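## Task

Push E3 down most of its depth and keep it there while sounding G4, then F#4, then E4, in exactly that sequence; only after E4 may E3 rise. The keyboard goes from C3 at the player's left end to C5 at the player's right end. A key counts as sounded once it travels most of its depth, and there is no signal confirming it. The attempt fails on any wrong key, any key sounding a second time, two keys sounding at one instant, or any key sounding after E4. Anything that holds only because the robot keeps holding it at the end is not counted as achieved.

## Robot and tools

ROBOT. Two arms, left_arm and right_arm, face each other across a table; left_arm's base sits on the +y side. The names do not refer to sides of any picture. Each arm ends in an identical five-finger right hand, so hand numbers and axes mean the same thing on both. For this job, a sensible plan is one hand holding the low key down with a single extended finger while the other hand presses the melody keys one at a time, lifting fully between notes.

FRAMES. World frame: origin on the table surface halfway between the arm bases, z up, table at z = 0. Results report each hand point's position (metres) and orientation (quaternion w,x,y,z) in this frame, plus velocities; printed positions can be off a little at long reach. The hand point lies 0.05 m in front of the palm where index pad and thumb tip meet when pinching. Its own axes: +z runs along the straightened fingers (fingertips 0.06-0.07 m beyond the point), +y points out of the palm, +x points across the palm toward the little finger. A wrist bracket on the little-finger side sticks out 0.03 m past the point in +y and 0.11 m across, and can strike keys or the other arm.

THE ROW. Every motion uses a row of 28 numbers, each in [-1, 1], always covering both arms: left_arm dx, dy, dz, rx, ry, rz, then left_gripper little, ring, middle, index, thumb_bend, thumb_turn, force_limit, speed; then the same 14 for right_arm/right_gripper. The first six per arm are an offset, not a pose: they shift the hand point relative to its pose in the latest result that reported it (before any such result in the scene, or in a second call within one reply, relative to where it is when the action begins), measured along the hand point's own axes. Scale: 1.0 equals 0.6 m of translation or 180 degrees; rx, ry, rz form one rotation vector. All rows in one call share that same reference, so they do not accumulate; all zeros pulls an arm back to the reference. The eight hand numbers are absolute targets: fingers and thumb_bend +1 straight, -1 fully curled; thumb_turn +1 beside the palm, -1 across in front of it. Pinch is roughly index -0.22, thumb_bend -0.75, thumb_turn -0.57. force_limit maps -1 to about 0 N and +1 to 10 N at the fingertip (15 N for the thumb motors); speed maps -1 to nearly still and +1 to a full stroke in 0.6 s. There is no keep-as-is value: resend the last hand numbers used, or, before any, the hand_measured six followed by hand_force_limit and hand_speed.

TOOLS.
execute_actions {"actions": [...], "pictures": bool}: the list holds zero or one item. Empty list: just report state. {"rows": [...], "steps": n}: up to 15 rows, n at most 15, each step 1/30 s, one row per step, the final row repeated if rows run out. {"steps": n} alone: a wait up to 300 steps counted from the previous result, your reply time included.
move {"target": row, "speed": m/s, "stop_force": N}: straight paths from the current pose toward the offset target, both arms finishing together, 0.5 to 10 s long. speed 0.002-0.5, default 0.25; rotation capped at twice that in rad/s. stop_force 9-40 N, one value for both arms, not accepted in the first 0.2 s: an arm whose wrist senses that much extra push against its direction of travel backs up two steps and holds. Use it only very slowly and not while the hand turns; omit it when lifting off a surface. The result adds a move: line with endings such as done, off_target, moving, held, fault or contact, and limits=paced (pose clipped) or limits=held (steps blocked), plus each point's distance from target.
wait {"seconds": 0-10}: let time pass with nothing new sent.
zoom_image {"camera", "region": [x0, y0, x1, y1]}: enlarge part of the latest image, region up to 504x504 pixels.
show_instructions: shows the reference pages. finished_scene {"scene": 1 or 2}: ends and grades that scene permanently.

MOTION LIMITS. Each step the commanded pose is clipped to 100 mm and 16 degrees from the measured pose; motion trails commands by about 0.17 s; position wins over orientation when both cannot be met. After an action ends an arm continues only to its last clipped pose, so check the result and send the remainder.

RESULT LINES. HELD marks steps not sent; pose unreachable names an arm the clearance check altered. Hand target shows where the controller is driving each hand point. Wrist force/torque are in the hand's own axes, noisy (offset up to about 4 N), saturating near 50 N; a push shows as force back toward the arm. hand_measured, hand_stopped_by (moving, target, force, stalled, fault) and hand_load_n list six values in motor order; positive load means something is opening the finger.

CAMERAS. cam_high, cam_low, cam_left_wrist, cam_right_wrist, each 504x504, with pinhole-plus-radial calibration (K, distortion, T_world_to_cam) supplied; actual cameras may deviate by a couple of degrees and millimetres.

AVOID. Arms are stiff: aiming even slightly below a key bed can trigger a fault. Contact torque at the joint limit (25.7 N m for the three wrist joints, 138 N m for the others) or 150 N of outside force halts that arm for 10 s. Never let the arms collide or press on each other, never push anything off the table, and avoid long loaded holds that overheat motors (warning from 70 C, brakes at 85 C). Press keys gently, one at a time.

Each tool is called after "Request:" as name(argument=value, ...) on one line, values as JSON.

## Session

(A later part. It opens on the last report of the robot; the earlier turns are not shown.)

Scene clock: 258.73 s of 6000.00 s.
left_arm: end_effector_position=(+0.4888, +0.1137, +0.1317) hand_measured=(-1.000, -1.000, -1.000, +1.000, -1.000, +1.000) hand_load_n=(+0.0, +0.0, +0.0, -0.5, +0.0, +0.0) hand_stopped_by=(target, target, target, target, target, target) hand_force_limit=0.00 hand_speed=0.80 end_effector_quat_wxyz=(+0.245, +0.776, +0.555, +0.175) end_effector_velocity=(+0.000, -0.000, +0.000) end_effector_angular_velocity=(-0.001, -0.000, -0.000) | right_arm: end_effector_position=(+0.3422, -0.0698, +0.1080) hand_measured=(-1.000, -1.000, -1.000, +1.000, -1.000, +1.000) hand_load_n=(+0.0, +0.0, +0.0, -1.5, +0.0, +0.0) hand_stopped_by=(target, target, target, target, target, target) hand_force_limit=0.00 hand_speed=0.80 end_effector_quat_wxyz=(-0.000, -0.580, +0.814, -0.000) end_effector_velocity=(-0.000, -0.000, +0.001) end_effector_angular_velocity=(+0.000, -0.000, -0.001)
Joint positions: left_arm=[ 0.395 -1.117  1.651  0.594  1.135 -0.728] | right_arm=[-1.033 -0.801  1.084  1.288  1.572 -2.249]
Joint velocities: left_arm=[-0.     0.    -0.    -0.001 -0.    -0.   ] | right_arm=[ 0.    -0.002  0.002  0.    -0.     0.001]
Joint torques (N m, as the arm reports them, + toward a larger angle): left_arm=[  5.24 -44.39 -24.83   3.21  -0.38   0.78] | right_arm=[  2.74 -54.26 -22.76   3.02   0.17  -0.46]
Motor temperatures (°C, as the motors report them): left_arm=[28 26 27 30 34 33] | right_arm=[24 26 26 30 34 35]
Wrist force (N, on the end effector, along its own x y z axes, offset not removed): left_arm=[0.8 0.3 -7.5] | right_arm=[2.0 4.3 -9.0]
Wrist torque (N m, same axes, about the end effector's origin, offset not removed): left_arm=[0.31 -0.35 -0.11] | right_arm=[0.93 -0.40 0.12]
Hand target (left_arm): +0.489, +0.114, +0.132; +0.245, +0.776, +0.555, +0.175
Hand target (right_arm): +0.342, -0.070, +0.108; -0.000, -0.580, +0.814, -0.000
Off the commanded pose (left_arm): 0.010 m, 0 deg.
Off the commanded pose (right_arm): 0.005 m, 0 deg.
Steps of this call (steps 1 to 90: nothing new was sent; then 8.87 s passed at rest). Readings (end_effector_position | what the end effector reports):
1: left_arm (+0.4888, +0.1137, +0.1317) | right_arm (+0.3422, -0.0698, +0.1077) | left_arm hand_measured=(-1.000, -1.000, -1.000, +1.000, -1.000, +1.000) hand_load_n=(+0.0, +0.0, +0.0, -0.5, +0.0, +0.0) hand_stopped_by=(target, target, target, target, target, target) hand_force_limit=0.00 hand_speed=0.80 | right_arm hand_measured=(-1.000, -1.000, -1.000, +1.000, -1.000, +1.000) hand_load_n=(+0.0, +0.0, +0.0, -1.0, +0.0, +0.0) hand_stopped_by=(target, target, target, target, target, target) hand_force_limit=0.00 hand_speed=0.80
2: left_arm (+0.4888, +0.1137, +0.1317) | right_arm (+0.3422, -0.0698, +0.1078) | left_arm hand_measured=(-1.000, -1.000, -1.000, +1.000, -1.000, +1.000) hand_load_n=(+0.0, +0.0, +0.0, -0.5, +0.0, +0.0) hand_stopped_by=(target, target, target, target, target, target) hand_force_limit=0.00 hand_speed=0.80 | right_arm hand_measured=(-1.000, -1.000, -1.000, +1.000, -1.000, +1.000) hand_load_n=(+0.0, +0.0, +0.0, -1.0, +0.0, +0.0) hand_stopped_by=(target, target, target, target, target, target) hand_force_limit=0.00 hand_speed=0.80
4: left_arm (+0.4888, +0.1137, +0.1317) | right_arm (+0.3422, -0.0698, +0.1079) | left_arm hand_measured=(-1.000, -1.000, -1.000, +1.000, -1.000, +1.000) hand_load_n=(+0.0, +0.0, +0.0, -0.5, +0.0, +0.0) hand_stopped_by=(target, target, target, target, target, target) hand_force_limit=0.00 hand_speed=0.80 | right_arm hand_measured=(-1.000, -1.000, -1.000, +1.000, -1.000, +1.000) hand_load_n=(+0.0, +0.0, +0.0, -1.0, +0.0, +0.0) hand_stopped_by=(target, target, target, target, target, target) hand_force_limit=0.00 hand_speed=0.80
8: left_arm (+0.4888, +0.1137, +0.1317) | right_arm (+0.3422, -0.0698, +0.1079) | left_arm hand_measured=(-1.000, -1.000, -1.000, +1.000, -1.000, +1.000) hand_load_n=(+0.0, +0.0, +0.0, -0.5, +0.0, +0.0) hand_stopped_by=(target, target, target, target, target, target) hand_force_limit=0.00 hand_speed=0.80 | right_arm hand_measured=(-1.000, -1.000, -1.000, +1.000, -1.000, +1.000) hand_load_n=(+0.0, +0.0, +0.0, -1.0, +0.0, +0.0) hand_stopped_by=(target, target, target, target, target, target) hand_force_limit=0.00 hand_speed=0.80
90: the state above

Request:
move(target=[0,0,0,0,0,0,-1,-1,-1,1,-1,1,0,0.8, 0,0,-0.0408,0,0,0,-1,-1,-1,1,-1,1,0,0.8], speed=0.06)

Request:
move(target=[0,0,0,0,0,0,-1,-1,-1,1,-1,1,0,0.8, -0.0247,-0.0683,0.0033,0,0,0,-1,-1,-1,1,-1,1,0,0.8], speed=0.08)

Request:
move(target=[0,0,0,0,0,0,-1,-1,-1,1,-1,1,0,0.8, 0,0,0.0233,0,0,0,-1,-1,-1,1,-1,1,0,0.8], speed=0.006, stop_force=9)

Request:
move(target=[0,0,0,0,0,0,-1,-1,-1,1,-1,1,0,0.8, 0,0,-0.0208,0,0,0,-1,-1,-1,1,-1,1,0,0.8], speed=0.04)

Request:
move(target=[0,0,0,0,0,0,-1,-1,-1,1,-1,1,0,0.8, -0.0537,0.0683,0.0192,0,0,0,-1,-1,-1,1,-1,1,0,0.8], speed=0.08)

Scene clock: 341.10 s of 6000.00 s.
left_arm: end_effector_position=(+0.4888, +0.1137, +0.1317) hand_measured=(-1.000, -1.000, -1.000, +1.000, -1.000, +1.000) hand_load_n=(+0.0, +0.0, +0.0, -0.5, +0.0, +0.0) hand_stopped_by=(target, target, target, target, target, target) hand_force_limit=0.00 hand_speed=0.80 end_effector_quat_wxyz=(+0.245, +0.776, +0.555, +0.175) end_effector_velocity=(+0.000, -0.000, +0.000) end_effector_angular_velocity=(-0.001, -0.000, +0.000) | right_arm: end_effector_position=(+0.3422, -0.0698, +0.1322) hand_measured=(-1.000, -1.000, -1.000, +1.000, -1.000, +1.000) hand_load_n=(+0.0, +0.0, +0.0, +0.0, +0.0, +0.0) hand_stopped_by=(target, target, target, target, target, target) hand_force_limit=0.00 hand_speed=0.80 end_effector_quat_wxyz=(-0.000, -0.580, +0.814, -0.000) end_effector_velocity=(+0.000, -0.000, +0.002) end_effector_angular_velocity=(-0.001, +0.001, +0.000)
Joint positions: left_arm=[ 0.395 -1.117  1.651  0.594  1.135 -0.728] | right_arm=[-1.033 -0.818  1.049  1.339  1.572 -2.249]
Joint velocities: left_arm=[ 0.    -0.     0.    -0.001  0.     0.   ] | right_arm=[-0.    -0.    -0.004  0.005 -0.    -0.001]
Joint torques (N m, as the arm reports them, + toward a larger angle): left_arm=[  5.14 -43.69 -24.45   3.03  -0.56   0.91] | right_arm=[ -1.3  -59.86 -25.34   3.58  -1.64   0.04]
Motor temperatures (°C, as the motors report them): left_arm=[28 26 27 30 34 33] | right_arm=[24 26 26 30 34 35]
Wrist force (N, on the end effector, along its own x y z axes, offset not removed): left_arm=[1.1 1.4 -7.2] | right_arm=[1.0 3.3 0.5]
Wrist torque (N m, same axes, about the end effector's origin, offset not removed): left_arm=[0.42 -0.32 0.01] | right_arm=[0.46 -0.36 0.01]
Hand target (left_arm): +0.489, +0.114, +0.132; +0.245, +0.776, +0.555, +0.175
Hand target (right_arm): +0.342, -0.070, +0.132; -0.000, -0.580, +0.814, -0.000
Off the commanded pose (left_arm): 0.000 m, 0 deg.
Off the commanded pose (right_arm): 0.000 m, 0 deg.
After step 90, 78.50 s passed at rest.
move: done
camera_calibration (this result's frames):
cam_left_wrist: T_world_to_cam=[[0.745278, -0.371581, 0.553613, -0.393694], [-0.637132, -0.641627, 0.427056, 0.318941], [0.196527, -0.671001, -0.714937, 0.205823], [0, 0, 0, 1]] pos_world=[0.45617, 0.196459, 0.228899]
cam_right_wrist: T_world_to_cam=[[-0.884798, 0.465808, 0.0124817, 0.33412], [0.393891, 0.733344, 0.554126, -0.157452], [0.248963, 0.495206, -0.832339, 0.189556], [0, 0, 0, 1]] pos_world=[0.310455, -0.134038, 0.240853]

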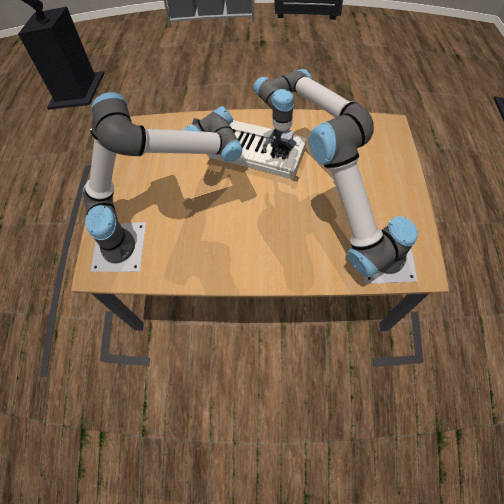

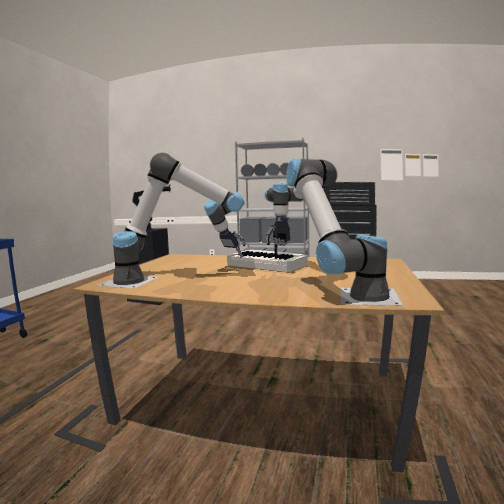

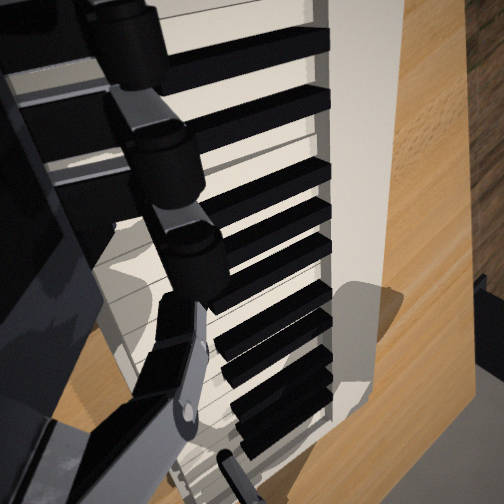

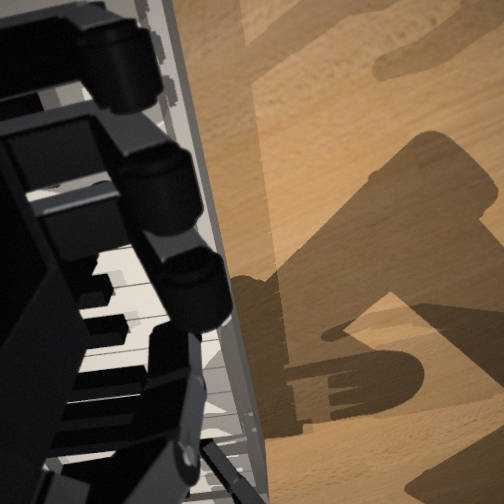

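Scene clock: 342.13 s of 6000.00 s.
left_arm: end_effector_position=(+0.4888, +0.1137, +0.1317) hand_measured=(-1.000, -1.000, -1.000, +1.000, -1.000, +1.000) hand_load_n=(+0.0, +0.0, +0.0, -0.5, +0.0, +0.0) hand_stopped_by=(target, target, target, target, target, target) hand_force_limit=0.00 hand_speed=0.80 end_effector_quat_wxyz=(+0.245, +0.776, +0.555, +0.175) end_effector_velocity=(+0.000, -0.000, +0.000) end_effector_angular_velocity=(-0.000, -0.000, +0.000) | right_arm: end_effector_position=(+0.3855, -0.0691, +0.1302) hand_measured=(-1.000, -1.000, -1.000, +1.000, -1.000, +1.000) hand_load_n=(+0.0, +0.0, +0.0, +0.0, +0.0, +0.0) hand_stopped_by=(target, target, target, target, target, target) hand_force_limit=0.00 hand_speed=0.80 end_effector_quat_wxyz=(+0.000, -0.580, +0.814, -0.000) end_effector_velocity=(+0.003, -0.000, -0.000) end_effector_angular_velocity=(-0.002, +0.000, +0.000)
Joint positions: left_arm=[ 0.395 -1.117  1.651  0.594  1.135 -0.728] | right_arm=[-1.07  -0.726  0.89   1.407  1.571 -2.286]
Joint velocities: left_arm=[ 0.    -0.     0.    -0.001  0.     0.   ] | right_arm=[-0.002  0.007 -0.011  0.006  0.002 -0.002]
Joint torques (N m, as the arm reports them, + toward a larger angle): left_arm=[  5.47 -43.87 -24.49   3.02  -0.55   1.07] | right_arm=[-13.76 -44.17 -24.53   3.77   2.44  -2.71]
Motor temperatures (°C, as the motors report them): left_arm=[28 26 27 30 34 33] | right_arm=[24 26 26 30 34 35]
Wrist force (N, on the end effector, along its own x y z axes, offset not removed): left_arm=[1.1 0.6 -7.3] | right_arm=[1.9 2.4 0.1]
Wrist torque (N m, same axes, about the end effector's origin, offset not removed): left_arm=[0.22 -0.45 -0.08] | right_arm=[0.31 -0.44 -0.01]
Hand target (left_arm): +0.489, +0.114, +0.132; +0.245, +0.776, +0.555, +0.175
Hand target (right_arm): +0.386, -0.069, +0.130; -0.000, -0.580, +0.814, -0.000
Off the commanded pose (left_arm): 0.000 m, 0 deg.
Off the commanded pose (right_arm): 0.000 m, 0 deg.
move: done
camera_calibration (this result's frames):
cam_left_wrist: T_world_to_cam=[[0.745278, -0.371581, 0.553613, -0.393694], [-0.637132, -0.641627, 0.427056, 0.318941], [0.196527, -0.671, -0.714937, 0.205823], [0, 0, 0, 1]] pos_world=[0.45617, 0.19646, 0.228899]
cam_right_wrist: T_world_to_cam=[[-0.884776, 0.465846, 0.0126362, 0.372076], [0.393949, 0.733187, 0.554293, -0.173963], [0.24895, 0.495403, -0.832226, 0.176838], [0, 0, 0, 1]] pos_world=[0.353713, -0.133389, 0.238893]

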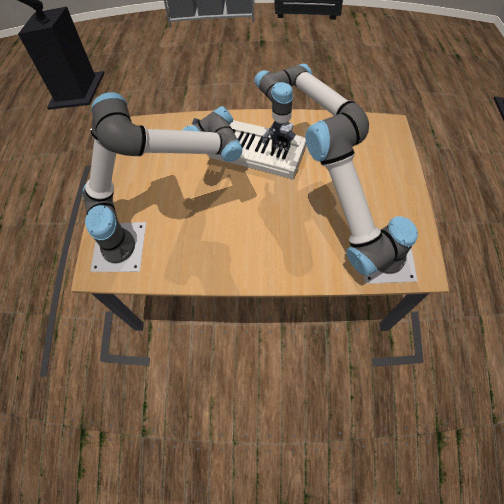

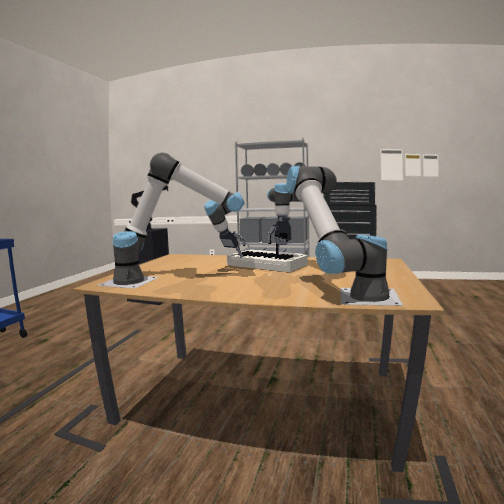

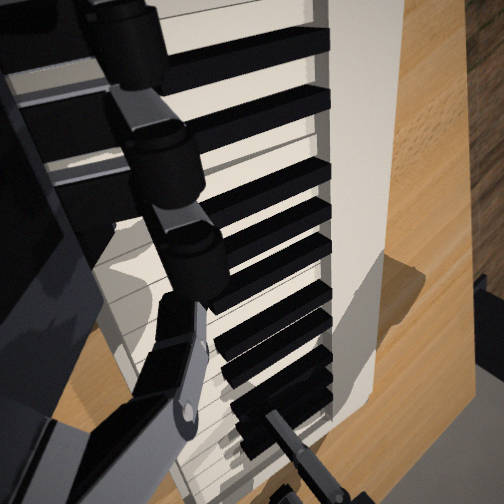

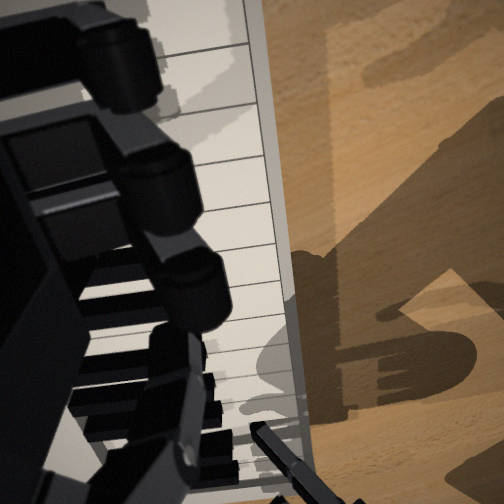

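Scene clock: 343.83 s of 6000.00 s.
left_arm: end_effector_position=(+0.4888, +0.1137, +0.1317) hand_measured=(-1.000, -1.000, -1.000, +1.000, -1.000, +1.000) hand_load_n=(+0.0, +0.0, +0.0, -0.5, +0.0, +0.0) hand_stopped_by=(target, target, target, target, target, target) hand_force_limit=0.00 hand_speed=0.80 end_effector_quat_wxyz=(+0.245, +0.776, +0.555, +0.175) end_effector_velocity=(-0.000, +0.000, -0.000) end_effector_angular_velocity=(+0.002, +0.001, -0.000) | right_arm: end_effector_position=(+0.3854, -0.0691, +0.1222) hand_measured=(-1.000, -1.000, -1.000, +1.000, -1.000, +1.000) hand_load_n=(+0.0, +0.0, +0.0, -1.5, +0.0, +0.0) hand_stopped_by=(target, target, target, target, target, target) hand_force_limit=0.00 hand_speed=0.80 end_effector_quat_wxyz=(-0.000, -0.580, +0.814, -0.000) end_effector_velocity=(-0.001, -0.000, +0.002) end_effector_angular_velocity=(-0.001, +0.002, +0.001)
Joint positions: left_arm=[ 0.395 -1.117  1.651  0.594  1.135 -0.728] | right_arm=[-1.07  -0.721  0.903  1.39   1.571 -2.286]
Joint velocities: left_arm=[-0.    -0.     0.     0.002  0.    -0.   ] | right_arm=[ 0.    -0.001 -0.002  0.006 -0.    -0.   ]
Joint torques (N m, as the arm reports them, + toward a larger angle): left_arm=[  5.62 -43.38 -24.52   2.97  -0.58   0.91] | right_arm=[ 12.39 -51.37 -21.31   2.5   -1.54   2.46]
Motor temperatures (°C, as the motors report them): left_arm=[28 26 27 30 34 33] | right_arm=[24 26 26 30 34 35]
Wrist force (N, on the end effector, along its own x y z axes, offset not removed): left_arm=[0.8 -0.4 -6.3] | right_arm=[2.5 3.6 -16.3]
Wrist torque (N m, same axes, about the end effector's origin, offset not removed): left_arm=[0.05 -0.37 -0.07] | right_arm=[1.18 -0.49 0.07]
Hand target (left_arm): +0.489, +0.114, +0.132; +0.245, +0.776, +0.555, +0.175
Hand target (right_arm): +0.385, -0.069, +0.123; +0.000, -0.580, +0.814, -0.000
Off the commanded pose (left_arm): 0.000 m, 0 deg.
Off the commanded pose (right_arm): 0.006 m, 0 deg.
move: contact (right_arm)
camera_calibration (this result's frames):
cam_left_wrist: T_world_to_cam=[[0.745279, -0.371581, 0.553613, -0.393694], [-0.637132, -0.641627, 0.427056, 0.318941], [0.196527, -0.671, -0.714937, 0.205823], [0, 0, 0, 1]] pos_world=[0.45617, 0.196459, 0.228899]
cam_right_wrist: T_world_to_cam=[[-0.884774, 0.465845, 0.0127698, 0.372135], [0.394059, 0.733241, 0.554143, -0.169515], [0.248782, 0.495324, -0.832323, 0.170247], [0, 0, 0, 1]] pos_world=[0.3537, -0.133389, 0.230884]

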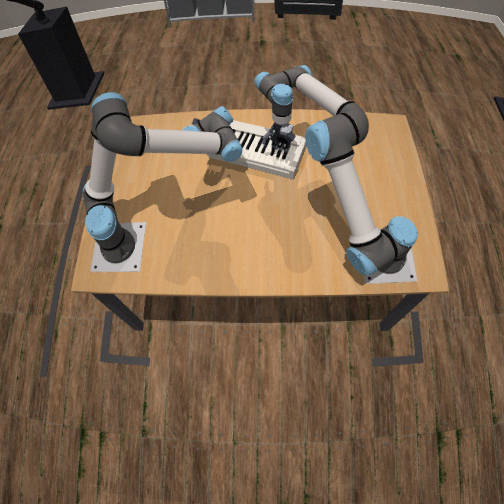

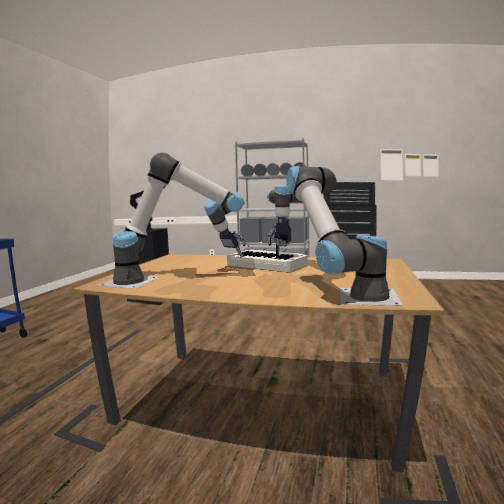

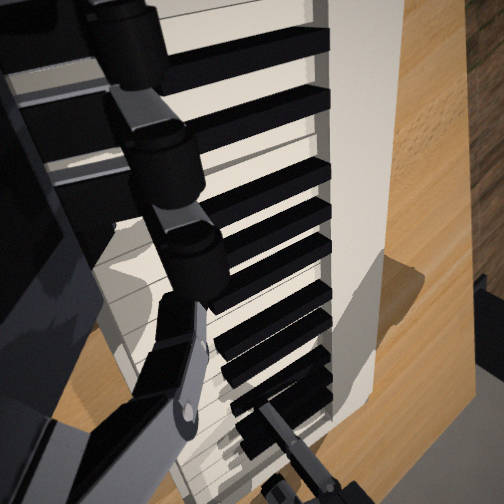

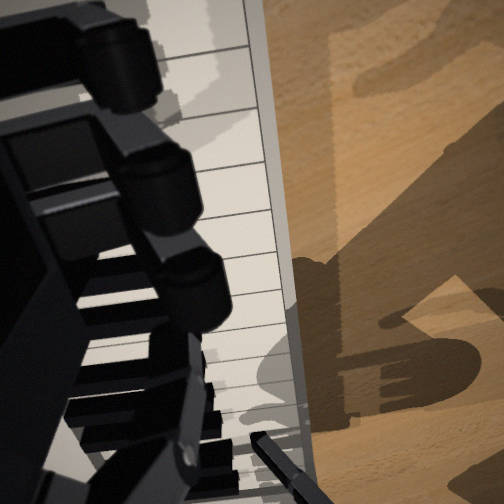

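Scene clock: 344.63 s of 6000.00 s.
left_arm: end_effector_position=(+0.4888, +0.1137, +0.1317) hand_measured=(-1.000, -1.000, -1.000, +1.000, -1.000, +1.000) hand_load_n=(+0.0, +0.0, +0.0, -0.5, +0.0, +0.0) hand_stopped_by=(target, target, target, target, target, target) hand_force_limit=0.00 hand_speed=0.80 end_effector_quat_wxyz=(+0.245, +0.776, +0.555, +0.175) end_effector_velocity=(+0.000, -0.000, +0.000) end_effector_angular_velocity=(-0.001, -0.000, +0.000) | right_arm: end_effector_position=(+0.3854, -0.0692, +0.1344) hand_measured=(-1.000, -1.000, -1.000, +1.000, -1.000, +1.000) hand_load_n=(+0.0, +0.0, +0.0, +0.0, +0.0, +0.0) hand_stopped_by=(target, target, target, target, target, target) hand_force_limit=0.00 hand_speed=0.80 end_effector_quat_wxyz=(-0.000, -0.580, +0.814, -0.000) end_effector_velocity=(-0.000, -0.000, +0.002) end_effector_angular_velocity=(-0.000, +0.001, +0.000)
Joint positions: left_arm=[ 0.395 -1.117  1.651  0.594  1.135 -0.728] | right_arm=[-1.07  -0.728  0.882  1.416  1.571 -2.286]
Joint velocities: left_arm=[ 0.    -0.    -0.    -0.001 -0.     0.   ] | right_arm=[ 0.    -0.001 -0.004  0.005  0.    -0.   ]
Joint torques (N m, as the arm reports them, + toward a larger angle): left_arm=[  6.07 -43.49 -24.58   3.08  -0.61   0.76] | right_arm=[  7.41 -61.44 -24.55   3.86  -2.47   2.26]
Motor temperatures (°C, as the motors report them): left_arm=[28 26 27 30 34 33] | right_arm=[24 26 26 30 34 35]
Wrist force (N, on the end effector, along its own x y z axes, offset not removed): left_arm=[0.3 -0.1 -8.1] | right_arm=[1.5 2.2 -1.2]
Wrist torque (N m, same axes, about the end effector's origin, offset not removed): left_arm=[0.30 -0.24 -0.05] | right_arm=[0.30 -0.35 -0.01]
Hand target (left_arm): +0.489, +0.114, +0.132; +0.245, +0.776, +0.555, +0.175
Hand target (right_arm): +0.385, -0.069, +0.135; -0.000, -0.580, +0.814, -0.000
Off the commanded pose (left_arm): 0.000 m, 0 deg.
Off the commanded pose (right_arm): 0.000 m, 0 deg.
move: done
camera_calibration (this result's frames):
cam_left_wrist: T_world_to_cam=[[0.745278, -0.371581, 0.553613, -0.393694], [-0.637132, -0.641627, 0.427056, 0.318941], [0.196527, -0.671, -0.714937, 0.205823], [0, 0, 0, 1]] pos_world=[0.45617, 0.196459, 0.228899]
cam_right_wrist: T_world_to_cam=[[-0.884771, 0.465851, 0.0127605, 0.37197], [0.394056, 0.733234, 0.554155, -0.176268], [0.248798, 0.495329, -0.832315, 0.180408], [0, 0, 0, 1]] pos_world=[0.353683, -0.133398, 0.243089]

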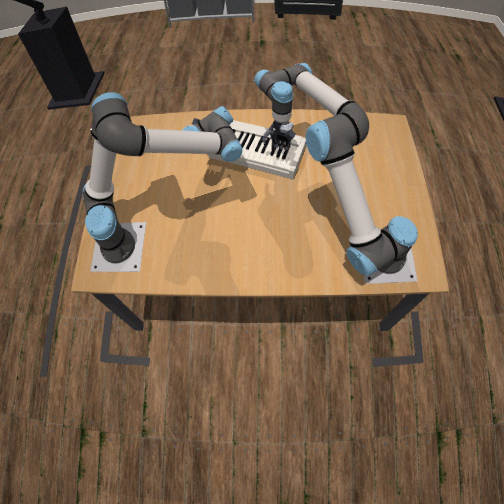

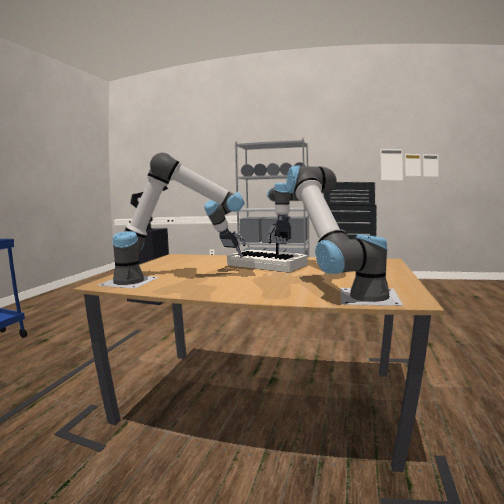

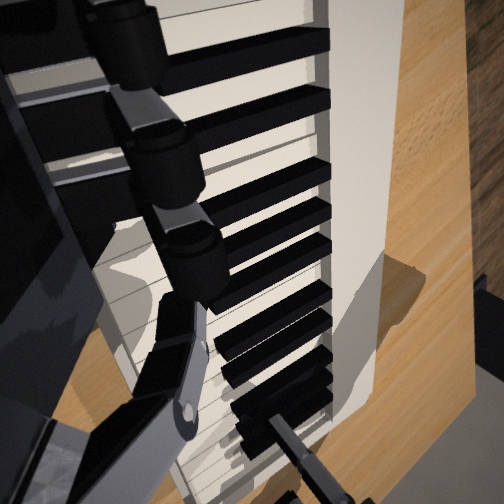

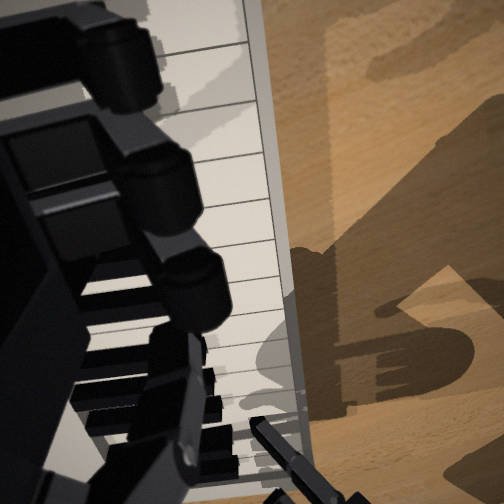

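Scene clock: 345.77 s of 6000.00 s.
left_arm: end_effector_position=(+0.4888, +0.1137, +0.1317) hand_measured=(-1.000, -1.000, -1.000, +1.000, -1.000, +1.000) hand_load_n=(+0.0, +0.0, +0.0, -0.5, +0.0, +0.0) hand_stopped_by=(target, target, target, target, target, target) hand_force_limit=0.00 hand_speed=0.80 end_effector_quat_wxyz=(+0.245, +0.776, +0.555, +0.175) end_effector_velocity=(-0.000, -0.000, -0.000) end_effector_angular_velocity=(+0.000, +0.000, -0.001) | right_arm: end_effector_position=(+0.3573, -0.0255, +0.1230) hand_measured=(-1.000, -1.000, -1.000, +1.000, -1.000, +1.000) hand_load_n=(+0.0, +0.0, +0.0, +0.0, +0.0, +0.0) hand_stopped_by=(target, target, target, target, target, target) hand_force_limit=0.00 hand_speed=0.80 end_effector_quat_wxyz=(-0.000, -0.580, +0.814, -0.000) end_effector_velocity=(-0.001, +0.002, -0.001) end_effector_angular_velocity=(-0.001, -0.001, +0.000)
Joint positions: left_arm=[ 0.395 -1.117  1.651  0.594  1.135 -0.728] | right_arm=[-0.985 -0.689  0.841  1.419  1.571 -2.201]
Joint velocities: left_arm=[-0.001  0.    -0.     0.    -0.    -0.   ] | right_arm=[ 0.004  0.003 -0.004  0.001  0.001  0.004]
Joint torques (N m, as the arm reports them, + toward a larger angle): left_arm=[  5.43 -44.31 -23.9    3.06  -0.57   0.93] | right_arm=[ 14.7  -45.79 -24.48   3.71   2.23   2.9 ]
Motor temperatures (°C, as the motors report them): left_arm=[28 26 27 30 34 33] | right_arm=[24 26 26 30 34 35]
Wrist force (N, on the end effector, along its own x y z axes, offset not removed): left_arm=[2.4 -0.8 -6.6] | right_arm=[2.7 2.3 -0.9]
Wrist torque (N m, same axes, about the end effector's origin, offset not removed): left_arm=[0.09 -0.59 -0.03] | right_arm=[0.36 -0.49 0.11]
Hand target (left_arm): +0.489, +0.114, +0.132; +0.245, +0.776, +0.555, +0.175
Hand target (right_arm): +0.357, -0.025, +0.123; -0.000, -0.580, +0.814, -0.000
Off the commanded pose (left_arm): 0.000 m, 0 deg.
Off the commanded pose (right_arm): 0.000 m, 0 deg.
move: done
camera_calibration (this result's frames):
cam_left_wrist: T_world_to_cam=[[0.745279, -0.371582, 0.553613, -0.393694], [-0.637132, -0.641627, 0.427056, 0.318941], [0.196527, -0.671, -0.714938, 0.205823], [0, 0, 0, 1]] pos_world=[0.45617, 0.19646, 0.228899]
cam_right_wrist: T_world_to_cam=[[-0.884774, 0.465845, 0.0127537, 0.326908], [0.394017, 0.733177, 0.554258, -0.190811], [0.248848, 0.495419, -0.832247, 0.156249], [0, 0, 0, 1]] pos_world=[0.325541, -0.0897988, 0.231627]

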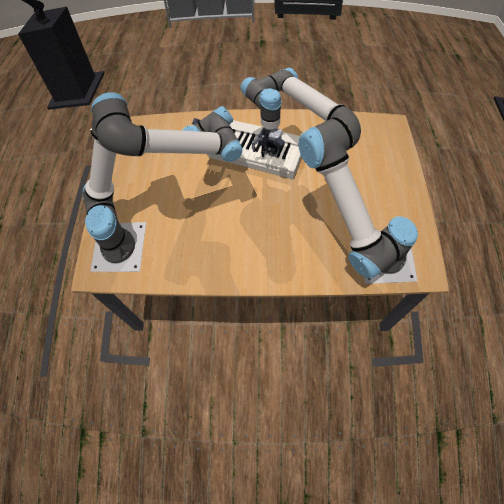

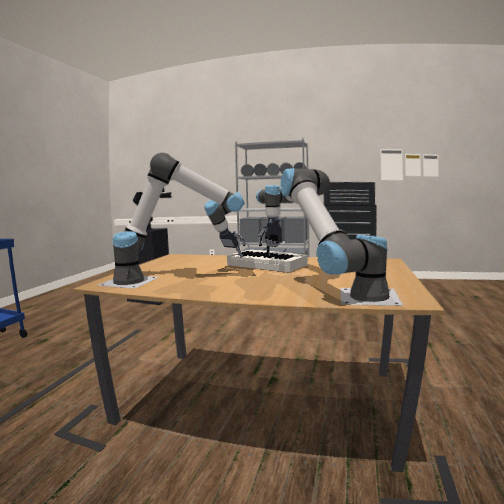

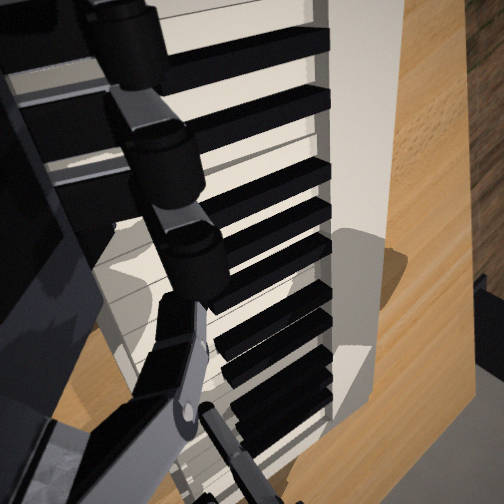

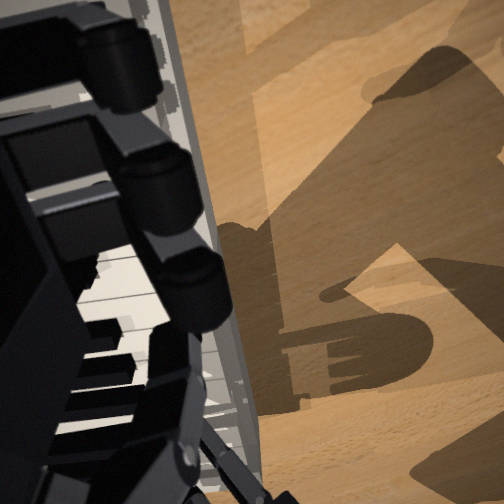

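Request:
zoom_image(camera="cam_right_wrist", region=[60, 230, 200, 370])

Request:
zoom_image(camera="cam_left_wrist", region=[150, 340, 314, 504])

Region (60, 230, 200, 370) of cam_right_wrist's 504x504 image, scaled by 3.600, with more detail than that image has.

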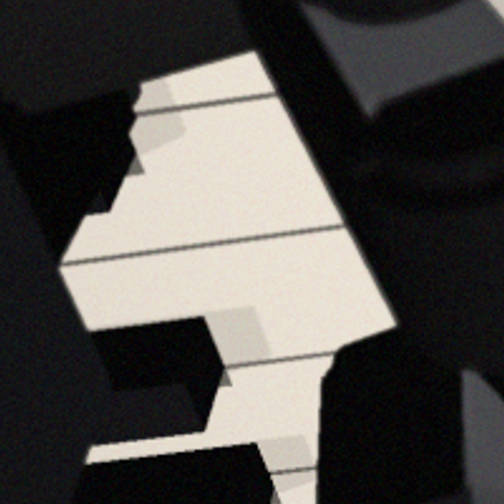

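Region (150, 340, 314, 504) of cam_left_wrist's 504x504 image, scaled by 3.073, with more detail than that image has.

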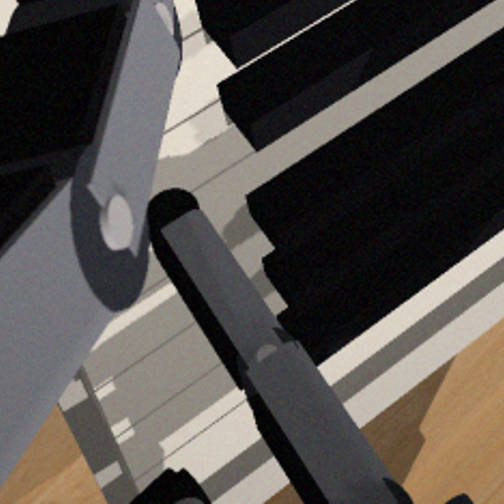

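Request:
move(target=[0,0,0,0,0,0,-1,-1,-1,1,-1,1,0,0.8, 0,0,0.0212,0,0,0,-1,-1,-1,1,-1,1,0,0.8], speed=0.03)

Request:
move(target=[0,0,0,0,0,0,-1,-1,-1,1,-1,1,0,0.8, 0,0,0.0133,0,0,0,-1,-1,-1,1,-1,1,0,0.8], speed=0.005, stop_force=9)

Scene clock: 374.40 s of 6000.00 s.
left_arm: end_effector_position=(+0.4888, +0.1137, +0.1317) hand_measured=(-1.000, -1.000, -1.000, +1.000, -1.000, +1.000) hand_load_n=(+0.0, +0.0, +0.0, -0.5, +0.0, +0.0) hand_stopped_by=(target, target, target, target, target, target) hand_force_limit=0.00 hand_speed=0.80 end_effector_quat_wxyz=(+0.245, +0.776, +0.555, +0.175) end_effector_velocity=(+0.000, +0.000, -0.000) end_effector_angular_velocity=(+0.001, +0.000, +0.000) | right_arm: end_effector_position=(+0.3573, -0.0256, +0.1105) hand_measured=(-1.000, -1.000, -1.000, +1.000, -1.000, +1.000) hand_load_n=(+0.0, +0.0, +0.0, -1.0, +0.0, +0.0) hand_stopped_by=(target, target, target, target, target, target) hand_force_limit=0.00 hand_speed=0.80 end_effector_quat_wxyz=(-0.000, -0.580, +0.814, -0.000) end_effector_velocity=(-0.000, -0.000, -0.002) end_effector_angular_velocity=(+0.001, +0.000, -0.001)
Joint positions: left_arm=[ 0.395 -1.117  1.651  0.594  1.135 -0.728] | right_arm=[-0.985 -0.682  0.861  1.392  1.572 -2.201]
Joint velocities: left_arm=[ 0.  0.  0.  0.  0. -0.] | right_arm=[-0.     0.     0.004 -0.005 -0.001  0.001]
Joint torques (N m, as the arm reports them, + toward a larger angle): left_arm=[  5.18 -44.23 -24.79   2.78  -0.41   1.12] | right_arm=[-12.43 -44.81 -10.81   0.34  -2.11  -2.47]
Motor temperatures (°C, as the motors report them): left_arm=[28 26 27 30 34 33] | right_arm=[24 26 26 30 34 35]
Wrist force (N, on the end effector, along its own x y z axes, offset not removed): left_arm=[0.2 0.5 -7.7] | right_arm=[1.3 3.6 -0.6]
Wrist torque (N m, same axes, about the end effector's origin, offset not removed): left_arm=[0.26 -0.28 -0.01] | right_arm=[0.41 -0.34 0.04]
Hand target (left_arm): +0.489, +0.114, +0.132; +0.245, +0.776, +0.555, +0.175
Hand target (right_arm): +0.357, -0.026, +0.110; -0.000, -0.580, +0.814, -0.000
Off the commanded pose (left_arm): 0.000 m, 0 deg.
Off the commanded pose (right_arm): 0.000 m, 0 deg.
After step 90, 24.83 s passed at rest.
move: done
camera_calibration (this result's frames):
cam_left_wrist: T_world_to_cam=[[0.745278, -0.371581, 0.553613, -0.393694], [-0.637132, -0.641627, 0.427056, 0.318941], [0.196527, -0.671, -0.714938, 0.205823], [0, 0, 0, 1]] pos_world=[0.45617, 0.196459, 0.228899]
cam_right_wrist: T_world_to_cam=[[-0.884781, 0.465836, 0.0126383, 0.327102], [0.393973, 0.733252, 0.55419, -0.183889], [0.248895, 0.495316, -0.832294, 0.145877], [0, 0, 0, 1]] pos_world=[0.325553, -0.089794, 0.219188]

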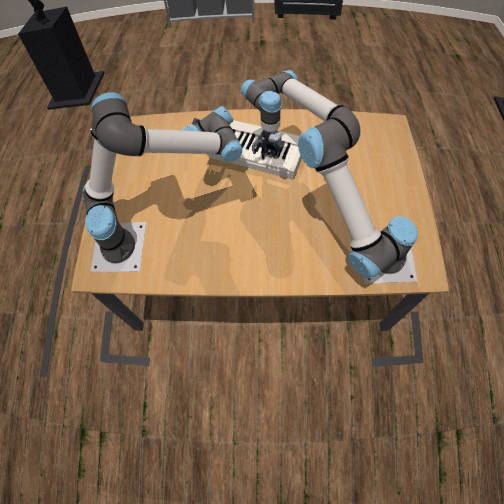

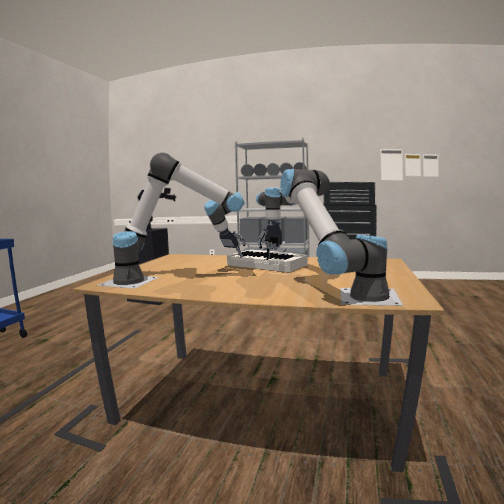

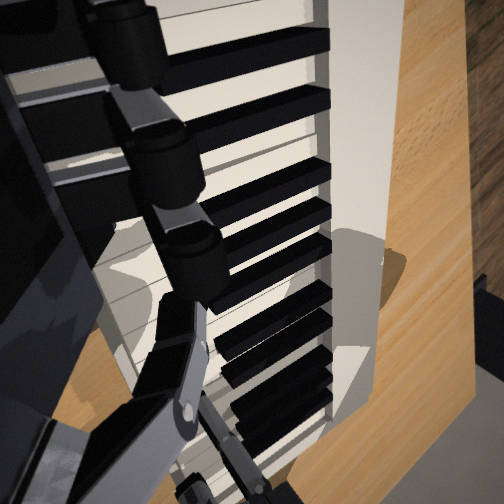

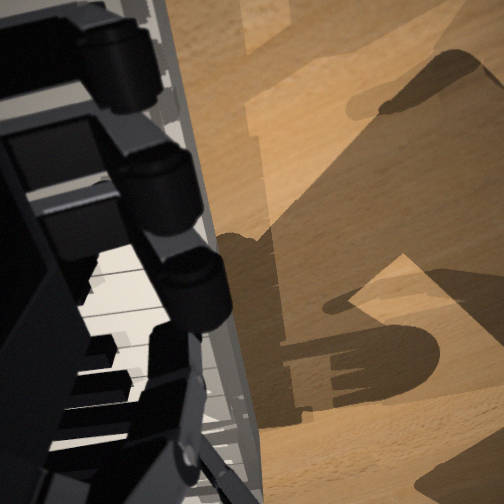

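Scene clock: 375.33 s of 6000.00 s.
left_arm: end_effector_position=(+0.4888, +0.1137, +0.1317) hand_measured=(-1.000, -1.000, -1.000, +1.000, -1.000, +1.000) hand_load_n=(+0.0, +0.0, +0.0, -0.5, +0.0, +0.0) hand_stopped_by=(target, target, target, target, target, target) hand_force_limit=0.00 hand_speed=0.80 end_effector_quat_wxyz=(+0.245, +0.776, +0.555, +0.175) end_effector_velocity=(-0.000, +0.001, -0.000) end_effector_angular_velocity=(+0.003, +0.001, +0.000) | right_arm: end_effector_position=(+0.3573, -0.0256, +0.1077) hand_measured=(-1.000, -1.000, -1.000, +1.000, -1.000, +1.000) hand_load_n=(+0.0, +0.0, +0.0, -1.0, +0.0, +0.0) hand_stopped_by=(target, target, target, target, target, target) hand_force_limit=0.00 hand_speed=0.80 end_effector_quat_wxyz=(-0.000, -0.580, +0.814, -0.000) end_effector_velocity=(+0.000, +0.000, +0.001) end_effector_angular_velocity=(-0.001, +0.002, +0.000)
Joint positions: left_arm=[ 0.395 -1.117  1.651  0.594  1.135 -0.728] | right_arm=[-0.985 -0.681  0.865  1.386  1.571 -2.201]
Joint velocities: left_arm=[0.    0.    0.    0.003 0.    0.   ] | right_arm=[ 0.     0.001 -0.004  0.005  0.     0.   ]
Joint torques (N m, as the arm reports them, + toward a larger angle): left_arm=[  5.5  -43.75 -24.56   2.86  -0.61   1.  ] | right_arm=[-11.01 -51.92 -21.     2.67  -0.22  -2.32]
Motor temperatures (°C, as the motors report them): left_arm=[28 26 27 30 34 33] | right_arm=[24 26 26 30 34 35]
Wrist force (N, on the end effector, along its own x y z axes, offset not removed): left_arm=[0.9 1.3 -6.0] | right_arm=[1.1 3.0 -15.5]
Wrist torque (N m, same axes, about the end effector's origin, offset not removed): left_arm=[0.28 -0.44 -0.03] | right_arm=[1.13 -0.38 -0.03]
Hand target (left_arm): +0.489, +0.114, +0.132; +0.245, +0.776, +0.555, +0.175
Hand target (right_arm): +0.357, -0.026, +0.108; -0.000, -0.580, +0.814, -0.000
Off the commanded pose (left_arm): 0.000 m, 0 deg.
Off the commanded pose (right_arm): 0.005 m, 0 deg.
move: contact (right_arm)
camera_calibration (this result's frames):
cam_left_wrist: T_world_to_cam=[[0.745279, -0.371581, 0.553613, -0.393694], [-0.637132, -0.641627, 0.427056, 0.318941], [0.196527, -0.671, -0.714937, 0.205823], [0, 0, 0, 1]] pos_world=[0.45617, 0.196459, 0.228899]
cam_right_wrist: T_world_to_cam=[[-0.884777, 0.46584, 0.0127651, 0.3271], [0.39408, 0.733299, 0.554052, -0.182292], [0.248739, 0.495243, -0.832384, 0.143567], [0, 0, 0, 1]] pos_world=[0.325538, -0.0898024, 0.216327]

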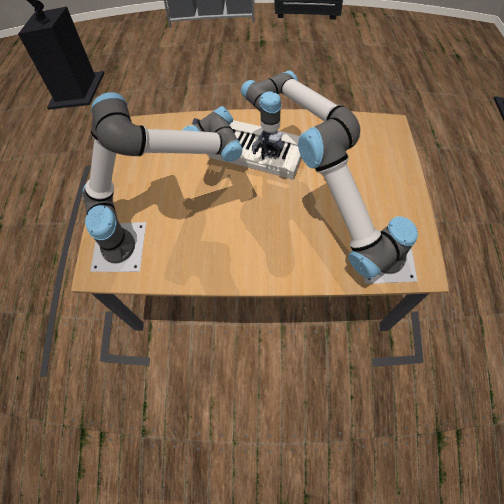

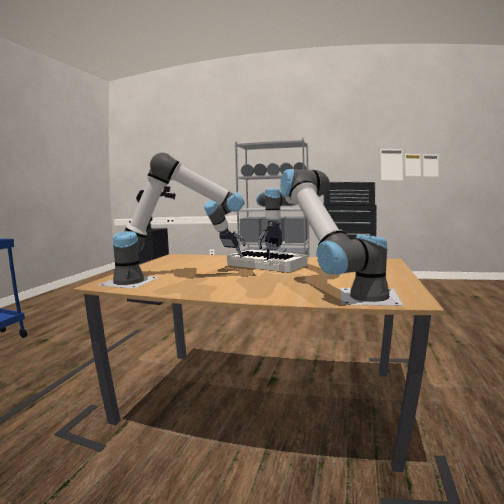

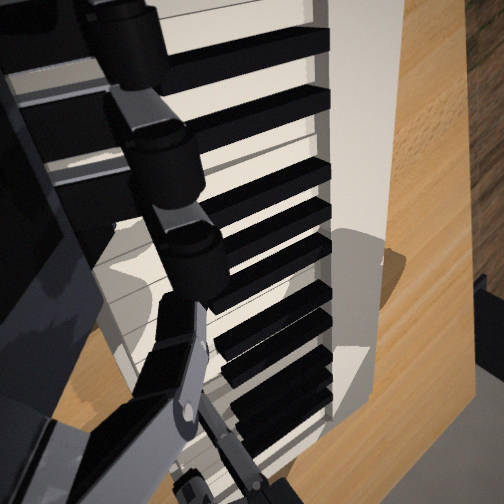

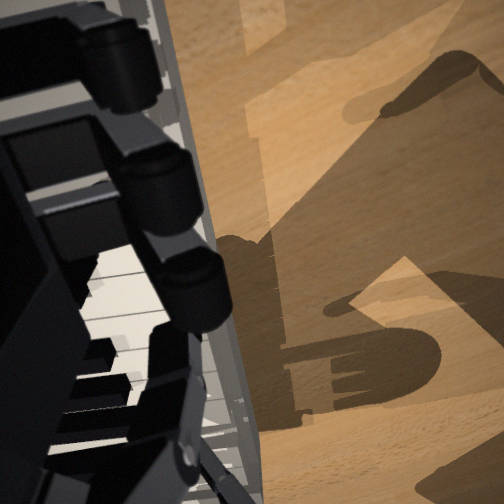

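Request:
move(target=[0,0.024,-0.034,0,0,0,-1,-1,-1,1,-1,1,0,0.8, 0,0,-0.042,0,0,0,-1,-1,-1,1,-1,1,0,0.8], speed=0.05)

Request:
finished_scene(scene=2)

Scene clock: 380.33 s of 6000.00 s.
left_arm: end_effector_position=(+0.4889, +0.1137, +0.1564) hand_measured=(-1.000, -1.000, -1.000, +1.000, -1.000, +1.000) hand_load_n=(+0.0, +0.0, +0.0, +0.0, +0.0, +0.0) hand_stopped_by=(target, target, target, target, target, target) hand_force_limit=0.00 hand_speed=0.80 end_effector_quat_wxyz=(+0.245, +0.776, +0.555, +0.175) end_effector_velocity=(-0.001, -0.000, +0.002) end_effector_angular_velocity=(+0.002, +0.001, -0.001) | right_arm: end_effector_position=(+0.3572, -0.0256, +0.1326) hand_measured=(-1.000, -1.000, -1.000, +1.000, -1.000, +1.000) hand_load_n=(+0.0, +0.0, +0.0, +0.0, +0.0, +0.0) hand_stopped_by=(target, target, target, target, target, target) hand_force_limit=0.00 hand_speed=0.80 end_effector_quat_wxyz=(-0.000, -0.580, +0.814, -0.000) end_effector_velocity=(+0.000, -0.000, +0.003) end_effector_angular_velocity=(+0.000, -0.000, +0.000)
Joint positions: left_arm=[ 0.395 -1.145  1.622  0.652  1.135 -0.728] | right_arm=[-0.985 -0.693  0.824  1.44   1.571 -2.201]
Joint velocities: left_arm=[-0.001 -0.002 -0.003  0.008  0.     0.   ] | right_arm=[-0.    -0.002 -0.005  0.006  0.    -0.001]
Joint torques (N m, as the arm reports them, + toward a larger angle): left_arm=[  4.7  -50.   -27.36   4.14   1.22   0.77] | right_arm=[-11.65 -63.27 -24.1    3.87  -2.04  -1.82]
Motor temperatures (°C, as the motors report them): left_arm=[28 26 27 30 34 33] | right_arm=[24 26 26 30 34 35]
Wrist force (N, on the end effector, along its own x y z axes, offset not removed): left_arm=[-0.6 0.6 1.2] | right_arm=[1.1 2.2 0.1]
Wrist torque (N m, same axes, about the end effector's origin, offset not removed): left_arm=[-0.07 -0.19 -0.04] | right_arm=[0.28 -0.35 0.02]
Hand target (left_arm): +0.489, +0.114, +0.157; +0.245, +0.776, +0.555, +0.175
Hand target (right_arm): +0.357, -0.026, +0.133; -0.000, -0.580, +0.814, -0.000
Off the commanded pose (left_arm): 0.000 m, 0 deg.
Off the commanded pose (right_arm): 0.000 m, 0 deg.
After step 90, 1.10 s passed at rest.
move: done
camera_calibration (this result's frames):
cam_left_wrist: T_world_to_cam=[[0.745232, -0.371652, 0.553628, -0.407427], [-0.637193, -0.641597, 0.427011, 0.308514], [0.196507, -0.670991, -0.714952, 0.22345], [0, 0, 0, 1]] pos_world=[0.456301, 0.196453, 0.25358]
cam_right_wrist: T_world_to_cam=[[-0.884764, 0.465865, 0.0127673, 0.326778], [0.394091, 0.733268, 0.554085, -0.196082], [0.248767, 0.495266, -0.832362, 0.164304], [0, 0, 0, 1]] pos_world=[0.325522, -0.0898276, 0.241235]

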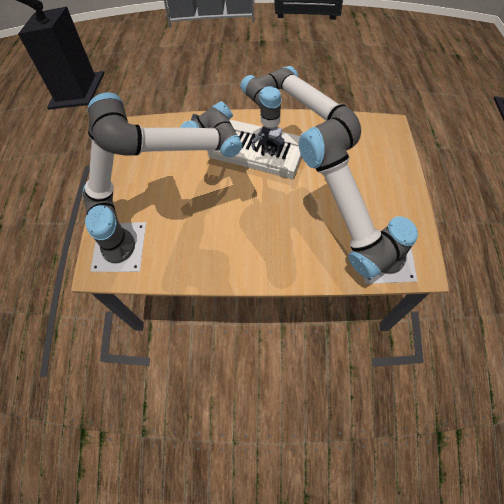

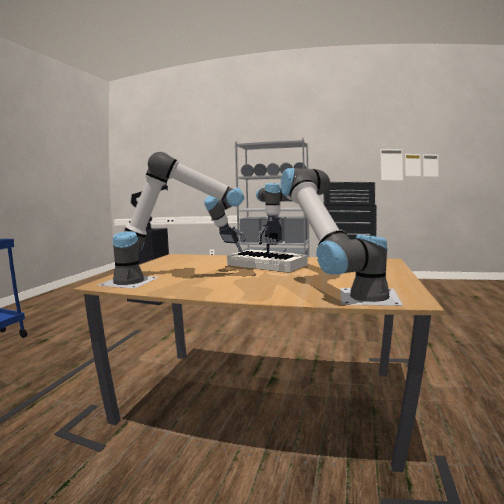

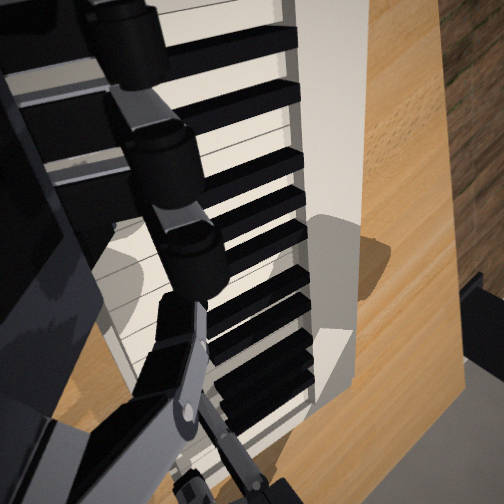

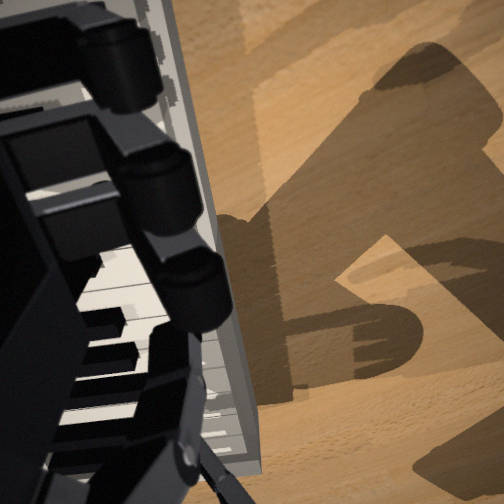

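The scene is finished: the task was done.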